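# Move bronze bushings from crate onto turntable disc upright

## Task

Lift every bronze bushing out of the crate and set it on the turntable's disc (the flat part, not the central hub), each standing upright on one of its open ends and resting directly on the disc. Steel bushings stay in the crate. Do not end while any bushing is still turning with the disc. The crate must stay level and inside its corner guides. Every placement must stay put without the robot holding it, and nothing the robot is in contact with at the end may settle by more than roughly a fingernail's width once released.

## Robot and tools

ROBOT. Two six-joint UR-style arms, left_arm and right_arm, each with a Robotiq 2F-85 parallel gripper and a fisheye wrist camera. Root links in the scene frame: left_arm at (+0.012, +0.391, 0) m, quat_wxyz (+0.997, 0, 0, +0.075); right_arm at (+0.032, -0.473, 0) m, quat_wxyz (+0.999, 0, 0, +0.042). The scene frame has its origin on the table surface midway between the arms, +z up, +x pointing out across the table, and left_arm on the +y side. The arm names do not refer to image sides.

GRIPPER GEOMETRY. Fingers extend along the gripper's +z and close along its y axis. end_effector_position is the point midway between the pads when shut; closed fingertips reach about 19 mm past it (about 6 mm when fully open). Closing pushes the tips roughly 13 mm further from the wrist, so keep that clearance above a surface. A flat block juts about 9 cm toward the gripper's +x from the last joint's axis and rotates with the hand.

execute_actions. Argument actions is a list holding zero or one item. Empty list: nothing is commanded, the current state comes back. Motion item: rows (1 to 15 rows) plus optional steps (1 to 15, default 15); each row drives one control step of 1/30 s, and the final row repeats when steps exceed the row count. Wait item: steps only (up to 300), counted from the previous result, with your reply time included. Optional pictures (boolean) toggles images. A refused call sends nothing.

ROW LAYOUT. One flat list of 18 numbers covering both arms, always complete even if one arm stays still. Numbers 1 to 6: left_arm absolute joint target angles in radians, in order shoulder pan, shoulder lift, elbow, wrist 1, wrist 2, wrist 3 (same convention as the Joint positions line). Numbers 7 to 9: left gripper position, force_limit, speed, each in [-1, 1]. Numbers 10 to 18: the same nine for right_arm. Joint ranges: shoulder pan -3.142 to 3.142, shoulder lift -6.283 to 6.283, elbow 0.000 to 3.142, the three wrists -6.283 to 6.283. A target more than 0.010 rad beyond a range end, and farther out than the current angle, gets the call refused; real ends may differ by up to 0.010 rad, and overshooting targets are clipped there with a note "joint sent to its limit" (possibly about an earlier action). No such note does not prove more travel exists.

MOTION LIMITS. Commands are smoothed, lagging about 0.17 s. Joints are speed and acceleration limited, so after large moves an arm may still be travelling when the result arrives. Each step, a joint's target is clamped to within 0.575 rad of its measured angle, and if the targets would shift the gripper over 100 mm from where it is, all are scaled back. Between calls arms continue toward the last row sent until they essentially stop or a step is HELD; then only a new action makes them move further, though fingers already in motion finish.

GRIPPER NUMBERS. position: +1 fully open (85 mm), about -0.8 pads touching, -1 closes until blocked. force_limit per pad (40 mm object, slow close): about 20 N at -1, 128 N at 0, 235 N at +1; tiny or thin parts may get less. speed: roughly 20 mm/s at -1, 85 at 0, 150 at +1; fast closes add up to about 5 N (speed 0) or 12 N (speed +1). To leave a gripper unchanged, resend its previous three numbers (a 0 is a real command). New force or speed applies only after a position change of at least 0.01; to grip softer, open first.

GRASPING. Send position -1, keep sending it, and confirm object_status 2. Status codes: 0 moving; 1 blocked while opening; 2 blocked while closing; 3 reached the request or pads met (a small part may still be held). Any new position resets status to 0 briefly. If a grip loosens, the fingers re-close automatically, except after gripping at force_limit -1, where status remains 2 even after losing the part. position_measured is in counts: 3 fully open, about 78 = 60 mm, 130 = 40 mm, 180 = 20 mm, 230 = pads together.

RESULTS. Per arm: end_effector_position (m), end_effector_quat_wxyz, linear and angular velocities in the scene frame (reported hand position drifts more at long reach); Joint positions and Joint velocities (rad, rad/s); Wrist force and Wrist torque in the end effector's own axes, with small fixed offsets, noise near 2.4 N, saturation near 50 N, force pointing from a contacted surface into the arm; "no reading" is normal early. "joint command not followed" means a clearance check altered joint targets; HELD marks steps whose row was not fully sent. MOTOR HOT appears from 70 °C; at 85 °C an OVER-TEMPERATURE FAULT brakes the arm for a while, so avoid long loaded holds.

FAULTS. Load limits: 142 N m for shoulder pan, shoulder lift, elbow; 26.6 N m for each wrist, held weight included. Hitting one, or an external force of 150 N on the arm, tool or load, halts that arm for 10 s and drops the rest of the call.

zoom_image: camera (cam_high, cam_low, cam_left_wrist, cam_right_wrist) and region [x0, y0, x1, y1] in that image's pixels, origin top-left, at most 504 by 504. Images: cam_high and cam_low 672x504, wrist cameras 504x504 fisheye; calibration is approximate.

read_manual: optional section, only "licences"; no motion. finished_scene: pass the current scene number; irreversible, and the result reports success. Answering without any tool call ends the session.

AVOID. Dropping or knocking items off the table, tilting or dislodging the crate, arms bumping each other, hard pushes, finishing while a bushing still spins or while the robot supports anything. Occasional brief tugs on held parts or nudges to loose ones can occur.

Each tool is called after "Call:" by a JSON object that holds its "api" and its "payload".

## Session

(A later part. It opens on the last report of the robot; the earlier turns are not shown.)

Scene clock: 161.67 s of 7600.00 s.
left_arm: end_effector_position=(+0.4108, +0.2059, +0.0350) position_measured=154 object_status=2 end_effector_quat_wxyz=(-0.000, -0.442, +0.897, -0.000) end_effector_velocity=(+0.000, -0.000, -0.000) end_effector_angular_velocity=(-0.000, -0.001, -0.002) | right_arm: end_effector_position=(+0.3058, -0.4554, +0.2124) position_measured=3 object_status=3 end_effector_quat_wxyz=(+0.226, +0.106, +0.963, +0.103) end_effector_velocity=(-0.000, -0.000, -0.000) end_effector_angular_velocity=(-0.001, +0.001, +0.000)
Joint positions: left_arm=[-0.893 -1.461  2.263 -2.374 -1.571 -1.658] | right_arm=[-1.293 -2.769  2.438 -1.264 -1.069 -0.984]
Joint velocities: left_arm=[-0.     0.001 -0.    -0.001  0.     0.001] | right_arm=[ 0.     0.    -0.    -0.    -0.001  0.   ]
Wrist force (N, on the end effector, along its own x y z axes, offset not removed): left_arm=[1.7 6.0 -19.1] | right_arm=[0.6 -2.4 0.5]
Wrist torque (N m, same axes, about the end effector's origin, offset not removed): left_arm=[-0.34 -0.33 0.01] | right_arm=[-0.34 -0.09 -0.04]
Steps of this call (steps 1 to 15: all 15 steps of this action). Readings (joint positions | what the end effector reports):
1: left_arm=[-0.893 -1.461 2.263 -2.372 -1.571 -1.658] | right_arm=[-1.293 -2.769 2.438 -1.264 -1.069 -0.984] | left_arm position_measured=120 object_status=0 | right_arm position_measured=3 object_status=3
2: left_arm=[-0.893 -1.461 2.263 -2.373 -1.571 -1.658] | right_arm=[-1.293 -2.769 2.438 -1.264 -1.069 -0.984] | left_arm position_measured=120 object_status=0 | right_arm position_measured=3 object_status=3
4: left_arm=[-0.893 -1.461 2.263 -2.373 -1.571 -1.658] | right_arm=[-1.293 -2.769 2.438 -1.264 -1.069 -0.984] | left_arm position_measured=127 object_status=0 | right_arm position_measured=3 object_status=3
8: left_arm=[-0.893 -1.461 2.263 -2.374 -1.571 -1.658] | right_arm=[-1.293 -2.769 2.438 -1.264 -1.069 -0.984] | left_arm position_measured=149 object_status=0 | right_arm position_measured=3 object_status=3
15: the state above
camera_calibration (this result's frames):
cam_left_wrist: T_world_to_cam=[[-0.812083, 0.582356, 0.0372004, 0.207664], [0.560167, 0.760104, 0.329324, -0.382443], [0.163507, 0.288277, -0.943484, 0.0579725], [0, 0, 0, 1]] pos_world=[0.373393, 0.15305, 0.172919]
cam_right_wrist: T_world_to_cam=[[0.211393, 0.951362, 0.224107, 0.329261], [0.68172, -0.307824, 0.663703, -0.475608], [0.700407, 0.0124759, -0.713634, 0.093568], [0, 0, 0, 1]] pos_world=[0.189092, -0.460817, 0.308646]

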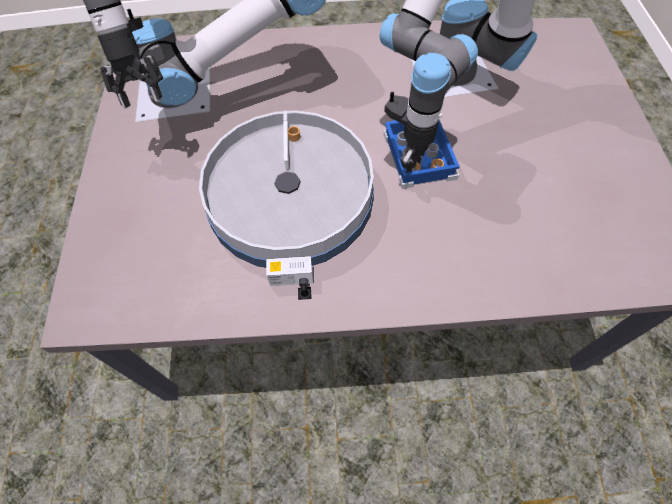

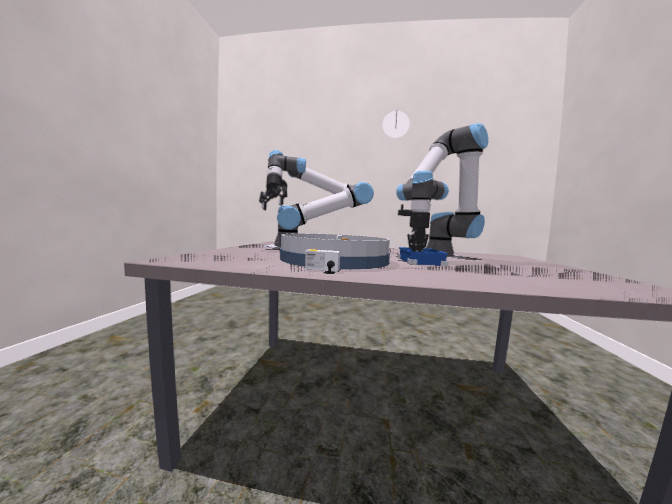

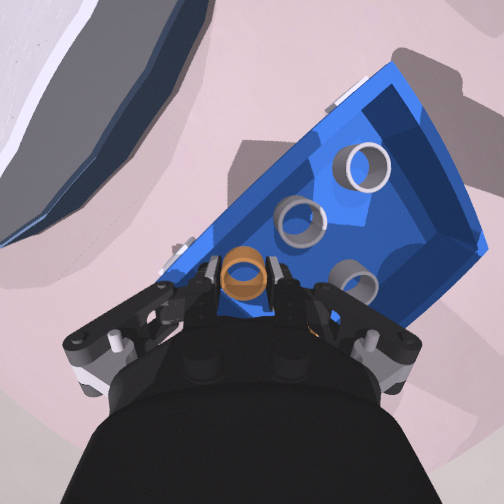

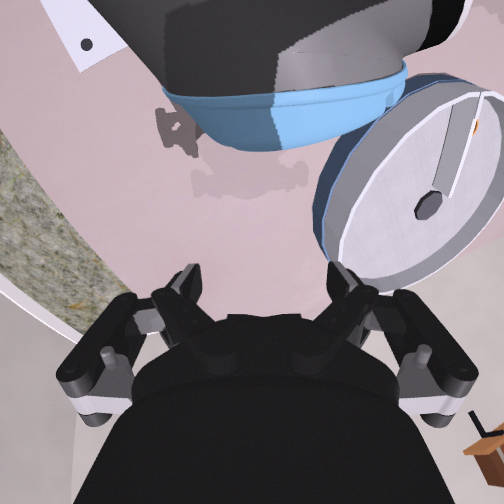

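Call:
{"api": "execute_actions", "payload": {"actions": [{"rows":[[-0.893,-1.5616,2.203,-2.2122,-1.571,-1.658,-1,-0.5,-0.3,-1.293,-2.769,2.438,-1.264,-1.069,-0.984,1,0,0]],"steps":6}], "pictures": false}}

Call:
{"api": "execute_actions", "payload": {"actions": [{"rows":[[-0.893,-1.668,2.081,-1.984,-1.571,-1.658,-1,-0.5,-0.3,-1.293,-2.769,2.438,-1.264,-1.069,-0.984,1,0,0]],"steps":10}], "pictures": false}}

Call:
{"api": "execute_actions", "payload": {"actions": [{"rows":[[-1.122,-1.331,1.716,-1.956,-1.571,-1.14,-1,-0.5,-0.3,-1.293,-2.769,2.438,-1.264,-1.069,-0.984,1,0,0]],"steps":15}], "pictures": false}}

Call:
{"api": "execute_actions", "payload": {"actions": [{"rows":[[-1.122,-1.2487,1.8193,-2.1415,-1.571,-1.14,-1,-0.5,-0.3,-1.293,-2.769,2.438,-1.264,-1.069,-0.984,1,0,0]],"steps":15}], "pictures": false}}

Call:
{"api": "execute_actions", "payload": {"actions": [{"rows":[[-1.122,-1.246,1.8217,-2.1465,-1.571,-1.14,-1,-0.5,-0.3,-1.293,-2.769,2.438,-1.264,-1.069,-0.984,1,0,0]],"steps":12}], "pictures": false}}

Scene clock: 175.47 s of 7600.00 s.
left_arm: end_effector_position=(+0.4122, +0.2045, +0.0722) position_measured=154 object_status=2 end_effector_quat_wxyz=(+0.001, -0.442, +0.897, -0.003) end_effector_velocity=(-0.021, +0.020, +0.129) end_effector_angular_velocity=(+0.044, +0.049, +0.001) | right_arm: end_effector_position=(+0.3058, -0.4554, +0.2124) position_measured=3 object_status=3 end_effector_quat_wxyz=(+0.226, +0.106, +0.963, +0.103) end_effector_velocity=(+0.000, -0.000, +0.000) end_effector_angular_velocity=(+0.000, +0.000, -0.000)
Joint positions: left_arm=[-0.893 -1.534  2.218 -2.261 -1.571 -1.658] | right_arm=[-1.293 -2.769  2.438 -1.264 -1.069 -0.984]
Joint velocities: left_arm=[ 0.001 -0.278 -0.152  0.497 -0.    -0.   ] | right_arm=[ 0.  0. -0.  0.  0.  0.]
Wrist force (N, on the end effector, along its own x y z axes, offset not removed): left_arm=[3.9 -0.2 1.9] | right_arm=[-0.1 -2.0 1.0]
Wrist torque (N m, same axes, about the end effector's origin, offset not removed): left_arm=[-0.18 -0.69 -0.06] | right_arm=[-0.35 0.08 -0.11]
Steps of this call (steps 1 to 15: the robot went on to your last target; steps 16 to 408: nothing new was sent; steps 409 to 414: all 6 steps of this action). Readings (joint positions | what the end effector reports):
409: left_arm=[-0.893 -1.461 2.263 -2.373 -1.571 -1.658] | right_arm=[-1.293 -2.769 2.438 -1.264 -1.069 -0.984] | left_arm position_measured=154 object_status=2 | right_arm position_measured=3 object_status=3
410: left_arm=[-0.893 -1.469 2.257 -2.364 -1.571 -1.658] | right_arm=[-1.293 -2.769 2.438 -1.264 -1.069 -0.984] | left_arm position_measured=154 object_status=2 | right_arm position_measured=3 object_status=3
412: left_arm=[-0.893 -1.508 2.233 -2.308 -1.571 -1.658] | right_arm=[-1.293 -2.769 2.438 -1.264 -1.069 -0.984] | left_arm position_measured=154 object_status=2 | right_arm position_measured=3 object_status=3
414: the state above

Scene clock: 175.80 s of 7600.00 s.
left_arm: end_effector_position=(+0.4111, +0.2055, +0.1548) position_measured=155 object_status=2 end_effector_quat_wxyz=(+0.001, -0.442, +0.897, -0.002) end_effector_velocity=(-0.013, +0.012, +0.055) end_effector_angular_velocity=(+0.030, +0.032, -0.001) | right_arm: end_effector_position=(+0.3058, -0.4554, +0.2124) position_measured=3 object_status=3 end_effector_quat_wxyz=(+0.226, +0.106, +0.963, +0.103) end_effector_velocity=(+0.000, -0.000, +0.000) end_effector_angular_velocity=(+0.000, -0.000, +0.000)
Joint positions: left_arm=[-0.893 -1.66   2.09  -2.006 -1.571 -1.658] | right_arm=[-1.293 -2.769  2.438 -1.264 -1.069 -0.984]
Joint velocities: left_arm=[-0.    -0.082 -0.093  0.219  0.001  0.   ] | right_arm=[ 0.     0.001 -0.     0.     0.    -0.   ]
Wrist force (N, on the end effector, along its own x y z axes, offset not removed): left_arm=[2.2 0.1 1.5] | right_arm=[0.5 -2.4 0.6]
Wrist torque (N m, same axes, about the end effector's origin, offset not removed): left_arm=[-0.15 -0.36 0.01] | right_arm=[-0.39 -0.14 -0.04]
Steps of this call (steps 1 to 10: all 10 steps of this action). Readings (joint positions | what the end effector reports):
1: left_arm=[-0.893 -1.542 2.213 -2.247 -1.571 -1.658] | right_arm=[-1.293 -2.769 2.438 -1.264 -1.069 -0.984] | left_arm position_measured=154 object_status=2 | right_arm position_measured=3 object_status=3
2: left_arm=[-0.893 -1.556 2.202 -2.228 -1.571 -1.658] | right_arm=[-1.293 -2.769 2.438 -1.264 -1.069 -0.984] | left_arm position_measured=154 object_status=2 | right_arm position_measured=3 object_status=3
4: left_arm=[-0.893 -1.604 2.152 -2.148 -1.571 -1.658] | right_arm=[-1.293 -2.769 2.438 -1.264 -1.069 -0.984] | left_arm position_measured=154 object_status=2 | right_arm position_measured=3 object_status=3
8: left_arm=[-0.893 -1.652 2.099 -2.027 -1.571 -1.658] | right_arm=[-1.293 -2.769 2.438 -1.264 -1.069 -0.984] | left_arm position_measured=154 object_status=2 | right_arm position_measured=3 object_status=3
10: the state above

Scene clock: 176.30 s of 7600.00 s.
left_arm: end_effector_position=(+0.4401, +0.0102, +0.1611) position_measured=155 object_status=2 end_effector_quat_wxyz=(-0.000, -0.102, +0.995, +0.000) end_effector_velocity=(+0.001, -0.100, -0.006) end_effector_angular_velocity=(-0.003, -0.004, -0.376) | right_arm: end_effector_position=(+0.3058, -0.4554, +0.2124) position_measured=3 object_status=3 end_effector_quat_wxyz=(+0.226, +0.106, +0.963, +0.103) end_effector_velocity=(+0.000, +0.000, +0.000) end_effector_angular_velocity=(+0.001, -0.002, -0.001)
Joint positions: left_arm=[-1.112 -1.347  1.734 -1.958 -1.571 -1.167] | right_arm=[-1.293 -2.769  2.438 -1.264 -1.069 -0.984]
Joint velocities: left_arm=[-0.102  0.156 -0.178  0.017  0.002  0.274] | right_arm=[ 0.    -0.001  0.     0.     0.002  0.001]
Wrist force (N, on the end effector, along its own x y z axes, offset not removed): left_arm=[1.7 0.0 4.1] | right_arm=[-1.6 -1.6 -0.4]
Wrist torque (N m, same axes, about the end effector's origin, offset not removed): left_arm=[-0.04 -0.25 -0.04] | right_arm=[-0.20 0.28 0.01]
Steps of this call (steps 1 to 15: all 15 steps of this action). Readings (joint positions | what the end effector reports):
1: left_arm=[-0.894 -1.662 2.087 -1.999 -1.571 -1.658] | right_arm=[-1.293 -2.769 2.438 -1.264 -1.069 -0.984] | left_arm position_measured=155 object_status=2 | right_arm position_measured=3 object_status=3
2: left_arm=[-0.902 -1.655 2.077 -1.994 -1.571 -1.649] | right_arm=[-1.293 -2.769 2.438 -1.264 -1.069 -0.984] | left_arm position_measured=154 object_status=2 | right_arm position_measured=3 object_status=3
4: left_arm=[-0.946 -1.599 2.015 -1.986 -1.571 -1.578] | right_arm=[-1.293 -2.769 2.438 -1.264 -1.069 -0.984] | left_arm position_measured=155 object_status=2 | right_arm position_measured=3 object_status=3
8: left_arm=[-1.029 -1.474 1.876 -1.972 -1.571 -1.381] | right_arm=[-1.293 -2.769 2.438 -1.264 -1.069 -0.984] | left_arm position_measured=154 object_status=2 | right_arm position_measured=3 object_status=3
15: the state above

Scene clock: 176.80 s of 7600.00 s.
left_arm: end_effector_position=(+0.4402, +0.0002, +0.0870) position_measured=155 object_status=2 end_effector_quat_wxyz=(-0.000, -0.084, +0.996, +0.000) end_effector_velocity=(+0.000, -0.001, -0.009) end_effector_angular_velocity=(-0.003, -0.002, -0.002) | right_arm: end_effector_position=(+0.3058, -0.4554, +0.2124) position_measured=3 object_status=3 end_effector_quat_wxyz=(+0.226, +0.106, +0.963, +0.103) end_effector_velocity=(+0.000, -0.000, +0.000) end_effector_angular_velocity=(+0.001, -0.000, -0.000)
Joint positions: left_arm=[-1.122 -1.25   1.818 -2.139 -1.571 -1.14 ] | right_arm=[-1.293 -2.769  2.438 -1.264 -1.069 -0.984]
Joint velocities: left_arm=[-0.001  0.011  0.013 -0.028  0.     0.001] | right_arm=[-0.     0.001 -0.    -0.     0.001  0.   ]
Wrist force (N, on the end effector, along its own x y z axes, offset not removed): left_arm=[2.2 2.2 1.2] | right_arm=[-1.0 -1.6 0.4]
Wrist torque (N m, same axes, about the end effector's origin, offset not removed): left_arm=[0.10 -0.39 0.04] | right_arm=[-0.29 0.16 -0.10]
Steps of this call (steps 1 to 15: all 15 steps of this action). Readings (joint positions | what the end effector reports):
1: left_arm=[-1.115 -1.342 1.729 -1.958 -1.571 -1.159] | right_arm=[-1.293 -2.769 2.438 -1.264 -1.069 -0.984] | left_arm position_measured=154 object_status=2 | right_arm position_measured=3 object_status=3
2: left_arm=[-1.117 -1.331 1.733 -1.966 -1.571 -1.154] | right_arm=[-1.293 -2.769 2.438 -1.264 -1.069 -0.984] | left_arm position_measured=154 object_status=2 | right_arm position_measured=3 object_status=3
4: left_arm=[-1.119 -1.294 1.769 -2.026 -1.571 -1.147] | right_arm=[-1.293 -2.769 2.438 -1.264 -1.069 -0.984] | left_arm position_measured=154 object_status=2 | right_arm position_measured=3 object_status=3
8: left_arm=[-1.121 -1.260 1.806 -2.112 -1.571 -1.142] | right_arm=[-1.293 -2.769 2.438 -1.264 -1.069 -0.984] | left_arm position_measured=155 object_status=2 | right_arm position_measured=3 object_status=3
15: the state above

Scene clock: 177.20 s of 7600.00 s.
left_arm: end_effector_position=(+0.4402, +0.0001, +0.0841) position_measured=155 object_status=2 end_effector_quat_wxyz=(-0.000, -0.084, +0.996, -0.000) end_effector_velocity=(-0.000, +0.000, -0.001) end_effector_angular_velocity=(+0.001, +0.001, +0.000) | right_arm: end_effector_position=(+0.3058, -0.4554, +0.2124) position_measured=3 object_status=3 end_effector_quat_wxyz=(+0.226, +0.106, +0.963, +0.103) end_effector_velocity=(+0.000, -0.000, +0.000) end_effector_angular_velocity=(+0.002, -0.001, +0.000)
Joint positions: left_arm=[-1.122 -1.246  1.822 -2.146 -1.571 -1.14 ] | right_arm=[-1.293 -2.769  2.438 -1.264 -1.069 -0.984]
Joint velocities: left_arm=[ 0.     0.     0.001 -0.    -0.    -0.   ] | right_arm=[-0.     0.002 -0.    -0.     0.001 -0.   ]
Wrist force (N, on the end effector, along its own x y z axes, offset not removed): left_arm=[0.0 0.3 1.0] | right_arm=[0.9 -1.7 1.1]
Wrist torque (N m, same axes, about the end effector's origin, offset not removed): left_arm=[-0.13 -0.16 -0.08] | right_arm=[-0.30 -0.17 -0.11]
Steps of this call (steps 1 to 12: all 12 steps of this action). Readings (joint positions | what the end effector reports):
1: left_arm=[-1.122 -1.249 1.818 -2.140 -1.571 -1.140] | right_arm=[-1.293 -2.769 2.438 -1.264 -1.069 -0.984] | left_arm position_measured=155 object_status=2 | right_arm position_measured=3 object_status=3
2: left_arm=[-1.122 -1.249 1.819 -2.141 -1.571 -1.140] | right_arm=[-1.293 -2.769 2.438 -1.264 -1.069 -0.984] | left_arm position_measured=155 object_status=2 | right_arm position_measured=3 object_status=3
4: left_arm=[-1.122 -1.248 1.820 -2.144 -1.571 -1.140] | right_arm=[-1.293 -2.769 2.438 -1.264 -1.069 -0.984] | left_arm position_measured=155 object_status=2 | right_arm position_measured=3 object_status=3
8: left_arm=[-1.122 -1.246 1.821 -2.146 -1.571 -1.140] | right_arm=[-1.293 -2.769 2.438 -1.264 -1.069 -0.984] | left_arm position_measured=155 object_status=2 | right_arm position_measured=3 object_status=3
12: the state above

Call:
{"api": "execute_actions", "payload": {"actions": [{"rows":[[-1.122,-1.244,1.8234,-2.1503,-1.571,-1.14,-1,-0.5,-0.3,-1.293,-2.769,2.438,-1.264,-1.069,-0.984,1,0,0]],"steps":10}], "pictures": false}}

Call:
{"api": "execute_actions", "payload": {"actions": [{"rows":[[-1.122,-1.244,1.8234,-2.1503,-1.571,-1.14,0.075,-0.5,0,-1.293,-2.769,2.438,-1.264,-1.069,-0.984,1,0,0]],"steps":8}], "pictures": false}}

Call:
{"api": "execute_actions", "payload": {"actions": [{"rows":[[-1.122,-1.331,1.716,-1.956,-1.571,-1.14,0.075,-0.5,0,-1.293,-2.769,2.438,-1.264,-1.069,-0.984,1,0,0]],"steps":10}], "pictures": false}}

Call:
{"api": "execute_actions", "payload": {"actions": [{"rows":[[-0.782,-1.745,2.1466,-1.972,-1.571,0.024,0.075,-0.5,0,-1.293,-2.769,2.438,-1.264,-1.069,-0.984,1,0,0]],"steps":12}], "pictures": false}}

Call:
{"api": "execute_actions", "payload": {"actions": [{"rows":[[-0.782,-1.6358,2.2745,-2.2095,-1.571,0.024,0.075,-0.5,0,-1.293,-2.769,2.438,-1.264,-1.069,-0.984,1,0,0]],"steps":15}], "pictures": false}}

Call:
{"api": "execute_actions", "payload": {"actions": [{"steps":10}]}}

Call:
{"api": "zoom_image", "payload": {"camera": "cam_left_wrist", "region": [140, 150, 350, 330]}}

Scene clock: 201.33 s of 7600.00 s.
left_arm: end_effector_position=(+0.4403, -0.0000, +0.0828) position_measured=154 object_status=2 end_effector_quat_wxyz=(+0.000, -0.084, +0.996, -0.000) end_effector_velocity=(+0.000, +0.001, -0.002) end_effector_angular_velocity=(+0.002, +0.001, -0.001) | right_arm: end_effector_position=(+0.3058, -0.4554, +0.2124) position_measured=3 object_status=3 end_effector_quat_wxyz=(+0.226, +0.106, +0.963, +0.103) end_effector_velocity=(-0.000, -0.000, -0.000) end_effector_angular_velocity=(+0.001, +0.002, -0.000)
Joint positions: left_arm=[-1.122 -1.244  1.823 -2.15  -1.571 -1.14 ] | right_arm=[-1.293 -2.769  2.438 -1.264 -1.069 -0.984]
Joint velocities: left_arm=[ 0.     0.002  0.001 -0.001  0.001  0.001] | right_arm=[-0.     0.001 -0.     0.    -0.001  0.   ]
Wrist force (N, on the end effector, along its own x y z axes, offset not removed): left_arm=[5.7 0.7 -30.7] | right_arm=[1.1 -0.4 -0.2]
Wrist torque (N m, same axes, about the end effector's origin, offset not removed): left_arm=[-0.20 -0.39 -0.06] | right_arm=[-0.07 -0.22 -0.04]
Steps of this call (steps 1 to 15: the robot went on to your last target; steps 16 to 714: nothing new was sent; steps 715 to 724: all 10 steps of this action). Readings (joint positions | what the end effector reports):
715: left_arm=[-1.122 -1.246 1.822 -2.147 -1.571 -1.140] | right_arm=[-1.293 -2.769 2.438 -1.264 -1.069 -0.984] | left_arm position_measured=155 object_status=2 | right_arm position_measured=3 object_status=3
716: left_arm=[-1.122 -1.246 1.822 -2.147 -1.571 -1.140] | right_arm=[-1.293 -2.769 2.438 -1.264 -1.069 -0.984] | left_arm position_measured=155 object_status=2 | right_arm position_measured=3 object_status=3
718: left_arm=[-1.122 -1.245 1.823 -2.149 -1.571 -1.140] | right_arm=[-1.293 -2.769 2.438 -1.264 -1.069 -0.984] | left_arm position_measured=155 object_status=2 | right_arm position_measured=3 object_status=3
722: left_arm=[-1.122 -1.244 1.823 -2.150 -1.571 -1.140] | right_arm=[-1.293 -2.769 2.438 -1.264 -1.069 -0.984] | left_arm position_measured=154 object_status=2 | right_arm position_measured=3 object_status=3
724: the state above

Scene clock: 201.60 s of 7600.00 s.
left_arm: end_effector_position=(+0.4401, +0.0002, +0.0823) position_measured=123 object_status=0 end_effector_quat_wxyz=(-0.000, -0.084, +0.996, +0.000) end_effector_velocity=(-0.000, -0.001, -0.001) end_effector_angular_velocity=(-0.000, +0.000, +0.000) | right_arm: end_effector_position=(+0.3058, -0.4554, +0.2124) position_measured=3 object_status=3 end_effector_quat_wxyz=(+0.226, +0.106, +0.963, +0.103) end_effector_velocity=(+0.000, +0.000, -0.000) end_effector_angular_velocity=(-0.001, -0.001, +0.000)
Joint positions: left_arm=[-1.122 -1.244  1.824 -2.15  -1.571 -1.14 ] | right_arm=[-1.293 -2.769  2.438 -1.264 -1.069 -0.984]
Joint velocities: left_arm=[-0.001  0.002 -0.001 -0.001 -0.    -0.001] | right_arm=[-0.    -0.001  0.     0.     0.    -0.001]
Wrist force (N, on the end effector, along its own x y z axes, offset not removed): left_arm=[2.2 3.1 0.5] | right_arm=[-0.2 -1.6 -0.1]
Wrist torque (N m, same axes, about the end effector's origin, offset not removed): left_arm=[0.32 -0.51 -0.06] | right_arm=[-0.25 0.00 -0.03]
Steps of this call (steps 1 to 8: all 8 steps of this action). Readings (joint positions | what the end effector reports):
1: left_arm=[-1.122 -1.244 1.823 -2.150 -1.571 -1.140] | right_arm=[-1.293 -2.769 2.438 -1.264 -1.069 -0.984] | left_arm position_measured=154 object_status=0 | right_arm position_measured=3 object_status=3
2: left_arm=[-1.122 -1.244 1.823 -2.150 -1.571 -1.140] | right_arm=[-1.293 -2.769 2.438 -1.264 -1.069 -0.984] | left_arm position_measured=154 object_status=0 | right_arm position_measured=3 object_status=3
4: left_arm=[-1.122 -1.244 1.824 -2.150 -1.571 -1.140] | right_arm=[-1.293 -2.769 2.438 -1.264 -1.069 -0.984] | left_arm position_measured=145 object_status=0 | right_arm position_measured=3 object_status=3
8: the state above

Scene clock: 201.93 s of 7600.00 s.
left_arm: end_effector_position=(+0.4407, -0.0007, +0.1551) position_measured=120 object_status=3 end_effector_quat_wxyz=(+0.001, -0.084, +0.996, -0.001) end_effector_velocity=(-0.007, +0.009, +0.053) end_effector_angular_velocity=(+0.021, +0.016, -0.001) | right_arm: end_effector_position=(+0.3058, -0.4554, +0.2124) position_measured=3 object_status=3 end_effector_quat_wxyz=(+0.226, +0.106, +0.963, +0.103) end_effector_velocity=(-0.000, -0.000, -0.000) end_effector_angular_velocity=(-0.000, +0.001, +0.001)
Joint positions: left_arm=[-1.122 -1.325  1.724 -1.972 -1.571 -1.14 ] | right_arm=[-1.293 -2.769  2.438 -1.264 -1.069 -0.984]
Joint velocities: left_arm=[-0.    -0.06  -0.076  0.162 -0.001  0.   ] | right_arm=[ 0.     0.001 -0.     0.    -0.001 -0.001]
Wrist force (N, on the end effector, along its own x y z axes, offset not removed): left_arm=[1.6 1.9 0.5] | right_arm=[-0.9 -2.8 0.4]
Wrist torque (N m, same axes, about the end effector's origin, offset not removed): left_arm=[0.19 -0.34 -0.06] | right_arm=[-0.46 0.06 -0.03]
Steps of this call (steps 1 to 10: all 10 steps of this action). Readings (joint positions | what the end effector reports):
1: left_arm=[-1.122 -1.244 1.823 -2.150 -1.571 -1.140] | right_arm=[-1.293 -2.769 2.438 -1.264 -1.069 -0.984] | left_arm position_measured=121 object_status=0 | right_arm position_measured=3 object_status=3
2: left_arm=[-1.122 -1.252 1.816 -2.141 -1.571 -1.140] | right_arm=[-1.293 -2.769 2.438 -1.264 -1.069 -0.984] | left_arm position_measured=120 object_status=0 | right_arm position_measured=3 object_status=3
4: left_arm=[-1.122 -1.286 1.774 -2.079 -1.571 -1.140] | right_arm=[-1.293 -2.769 2.438 -1.264 -1.069 -0.984] | left_arm position_measured=120 object_status=0 | right_arm position_measured=3 object_status=3
8: left_arm=[-1.122 -1.319 1.731 -1.988 -1.571 -1.140] | right_arm=[-1.293 -2.769 2.438 -1.264 -1.069 -0.984] | left_arm position_measured=120 object_status=0 | right_arm position_measured=3 object_status=3
10: the state above

Scene clock: 202.33 s of 7600.00 s.
left_arm: end_effector_position=(+0.4288, +0.1979, +0.1675) position_measured=120 object_status=3 end_effector_quat_wxyz=(+0.001, +0.050, +0.999, -0.001) end_effector_velocity=(-0.147, +0.551, -0.030) end_effector_angular_velocity=(+0.013, +0.007, -1.559) | right_arm: end_effector_position=(+0.3058, -0.4554, +0.2124) position_measured=3 object_status=3 end_effector_quat_wxyz=(+0.226, +0.106, +0.963, +0.103) end_effector_velocity=(-0.000, +0.000, -0.000) end_effector_angular_velocity=(+0.001, +0.001, +0.000)
Joint positions: left_arm=[-0.879 -1.623  2.021 -1.971 -1.571 -0.628] | right_arm=[-1.293 -2.769  2.438 -1.264 -1.069 -0.984]
Joint velocities: left_arm=[ 0.713 -0.881  0.907 -0.011 -0.     2.271] | right_arm=[ 0.     0.     0.     0.    -0.001  0.   ]
Wrist force (N, on the end effector, along its own x y z axes, offset not removed): left_arm=[1.1 2.7 3.8] | right_arm=[-0.5 -3.1 0.0]
Wrist torque (N m, same axes, about the end effector's origin, offset not removed): left_arm=[0.30 -0.32 -0.07] | right_arm=[-0.50 0.00 -0.09]
Steps of this call (steps 1 to 12: all 12 steps of this action). Readings (joint positions | what the end effector reports):
1: left_arm=[-1.122 -1.327 1.722 -1.968 -1.571 -1.139] | right_arm=[-1.293 -2.769 2.438 -1.264 -1.069 -0.984] | left_arm position_measured=120 object_status=3 | right_arm position_measured=3 object_status=3
2: left_arm=[-1.113 -1.337 1.728 -1.967 -1.571 -1.131] | right_arm=[-1.293 -2.769 2.438 -1.264 -1.069 -0.984] | left_arm position_measured=120 object_status=3 | right_arm position_measured=3 object_status=3
4: left_arm=[-1.067 -1.391 1.782 -1.967 -1.571 -1.066] | right_arm=[-1.293 -2.769 2.438 -1.264 -1.069 -0.984] | left_arm position_measured=120 object_status=3 | right_arm position_measured=3 object_status=3
8: left_arm=[-0.974 -1.506 1.900 -1.969 -1.571 -0.885] | right_arm=[-1.293 -2.769 2.438 -1.264 -1.069 -0.984] | left_arm position_measured=120 object_status=3 | right_arm position_measured=3 object_status=3
12: the state above

Scene clock: 202.83 s of 7600.00 s.
left_arm: end_effector_position=(+0.4032, +0.2696, +0.0861) position_measured=120 object_status=3 end_effector_quat_wxyz=(-0.000, +0.319, +0.948, -0.000) end_effector_velocity=(-0.001, +0.005, -0.009) end_effector_angular_velocity=(-0.004, -0.006, -0.071) | right_arm: end_effector_position=(+0.3058, -0.4554, +0.2124) position_measured=3 object_status=3 end_effector_quat_wxyz=(+0.226, +0.106, +0.963, +0.103) end_effector_velocity=(-0.000, -0.000, -0.000) end_effector_angular_velocity=(-0.001, +0.002, +0.000)
Joint positions: left_arm=[-0.783 -1.637  2.272 -2.206 -1.571  0.016] | right_arm=[-1.293 -2.769  2.438 -1.264 -1.069 -0.984]
Joint velocities: left_arm=[ 0.007  0.006  0.026 -0.039  0.     0.078] | right_arm=[ 0.    -0.     0.    -0.    -0.002 -0.   ]
Wrist force (N, on the end effector, along its own x y z axes, offset not removed): left_arm=[0.9 0.5 1.4] | right_arm=[0.5 -2.4 1.2]
Wrist torque (N m, same axes, about the end effector's origin, offset not removed): left_arm=[0.03 -0.24 0.03] | right_arm=[-0.38 -0.19 0.02]
Steps of this call (steps 1 to 15: all 15 steps of this action). Readings (joint positions | what the end effector reports):
1: left_arm=[-0.855 -1.652 2.051 -1.971 -1.571 -0.548] | right_arm=[-1.293 -2.769 2.438 -1.264 -1.069 -0.984] | left_arm position_measured=120 object_status=3 | right_arm position_measured=3 object_status=3
2: left_arm=[-0.837 -1.674 2.086 -1.981 -1.571 -0.464] | right_arm=[-1.293 -2.769 2.438 -1.264 -1.069 -0.984] | left_arm position_measured=120 object_status=3 | right_arm position_measured=3 object_status=3
4: left_arm=[-0.811 -1.668 2.166 -2.049 -1.571 -0.288] | right_arm=[-1.293 -2.769 2.438 -1.264 -1.069 -0.984] | left_arm position_measured=120 object_status=3 | right_arm position_measured=3 object_status=3
8: left_arm=[-0.790 -1.644 2.247 -2.167 -1.571 -0.060] | right_arm=[-1.293 -2.769 2.438 -1.264 -1.069 -0.984] | left_arm position_measured=120 object_status=3 | right_arm position_measured=3 object_status=3
15: the state above

Scene clock: 203.17 s of 7600.00 s.
left_arm: end_effector_position=(+0.4030, +0.2701, +0.0851) position_measured=120 object_status=3 end_effector_quat_wxyz=(-0.000, +0.322, +0.947, -0.000) end_effector_velocity=(-0.000, +0.001, +0.000) end_effector_angular_velocity=(-0.000, -0.001, -0.001) | right_arm: end_effector_position=(+0.3058, -0.4554, +0.2124) position_measured=3 object_status=3 end_effector_quat_wxyz=(+0.226, +0.106, +0.963, +0.103) end_effector_velocity=(-0.000, -0.000, +0.000) end_effector_angular_velocity=(-0.000, +0.001, -0.001)
Joint positions: left_arm=[-0.782 -1.636  2.274 -2.209 -1.571  0.024] | right_arm=[-1.293 -2.769  2.438 -1.264 -1.069 -0.984]
Joint velocities: left_arm=[ 0.001 -0.001  0.001 -0.001  0.001  0.002] | right_arm=[-0.    -0.    -0.     0.    -0.001  0.001]
Wrist force (N, on the end effector, along its own x y z axes, offset not removed): left_arm=[2.1 1.4 1.4] | right_arm=[0.8 -2.2 0.9]
Wrist torque (N m, same axes, about the end effector's origin, offset not removed): left_arm=[0.17 -0.43 0.06] | right_arm=[-0.42 -0.18 -0.03]
Steps of this call (steps 1 to 10: the robot went on to your last target). Readings (joint positions | what the end effector reports):
1: left_arm=[-0.783 -1.636 2.273 -2.207 -1.571 0.018] | right_arm=[-1.293 -2.769 2.438 -1.264 -1.069 -0.984] | left_arm position_measured=120 object_status=3 | right_arm position_measured=3 object_status=3
2: left_arm=[-0.782 -1.636 2.273 -2.208 -1.571 0.020] | right_arm=[-1.293 -2.769 2.438 -1.264 -1.069 -0.984] | left_arm position_measured=120 object_status=3 | right_arm position_measured=3 object_status=3
4: left_arm=[-0.782 -1.636 2.274 -2.208 -1.571 0.022] | right_arm=[-1.293 -2.769 2.438 -1.264 -1.069 -0.984] | left_arm position_measured=120 object_status=3 | right_arm position_measured=3 object_status=3
8: left_arm=[-0.782 -1.636 2.274 -2.209 -1.571 0.023] | right_arm=[-1.293 -2.769 2.438 -1.264 -1.069 -0.984] | left_arm position_measured=120 object_status=3 | right_arm position_measured=3 object_status=3
10: the state above
camera_calibration (this result's frames):
cam_left_wrist: T_world_to_cam=[[0.582349, 0.812091, 0.0371261, -0.461883], [0.760059, -0.560102, 0.32954, -0.167426], [0.288411, -0.163689, -0.943411, 0.159634], [0, 0, 0, 1]] pos_world=[0.35019, 0.307446, 0.222922]
cam_right_wrist: T_world_to_cam=[[0.211393, 0.951362, 0.224107, 0.329261], [0.68172, -0.307824, 0.663703, -0.475608], [0.700407, 0.0124759, -0.713634, 0.093568], [0, 0, 0, 1]] pos_world=[0.189092, -0.460817, 0.308646]

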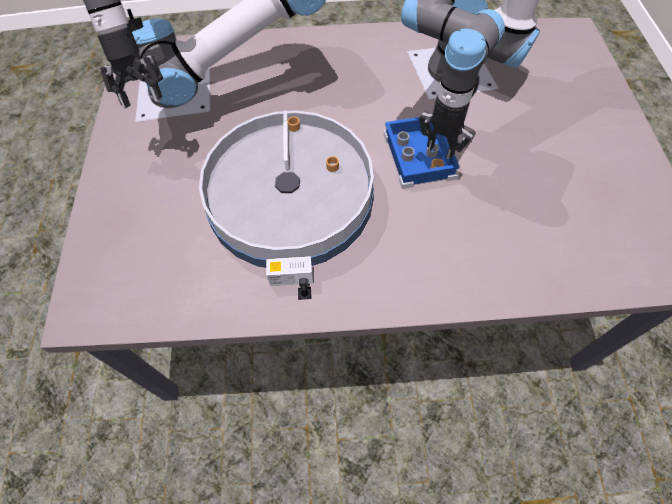

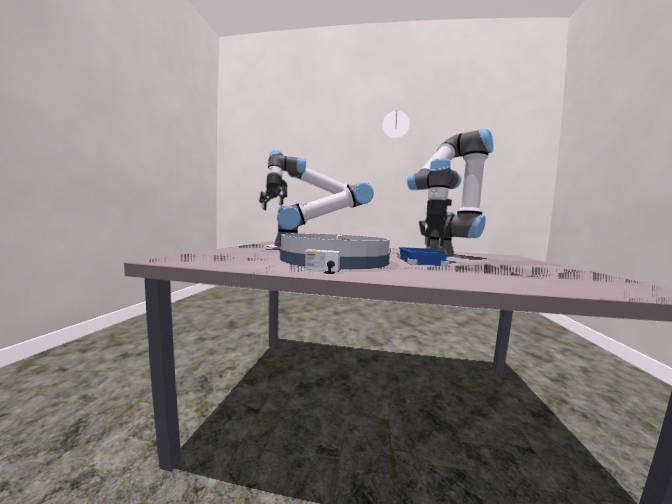

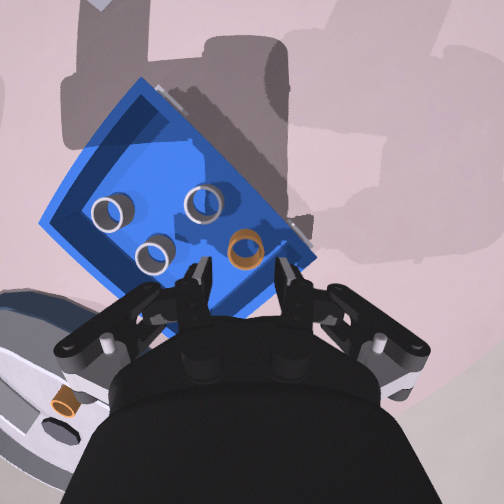

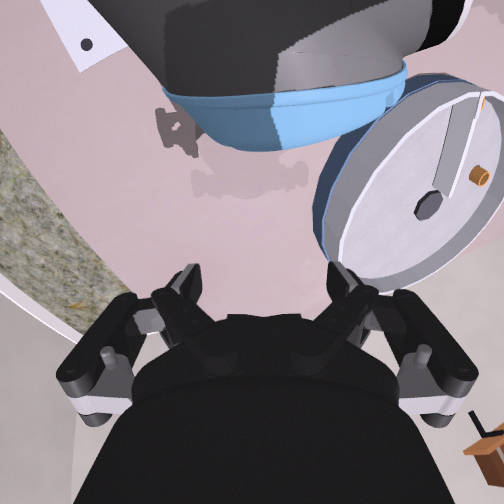

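Region (140, 150, 350, 330) of cam_left_wrist's 504x504 image, scaled by 2.400, with more detail than that image has; it fills the top 432 rows of this view, and the rest is white.

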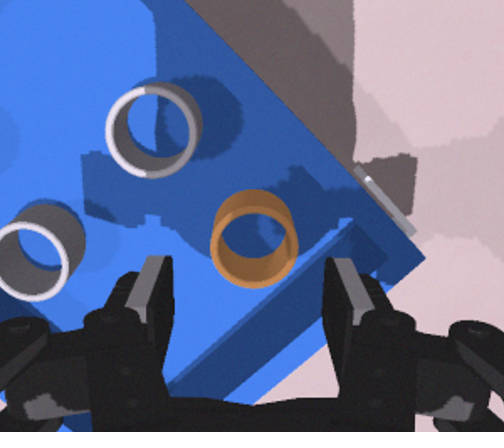

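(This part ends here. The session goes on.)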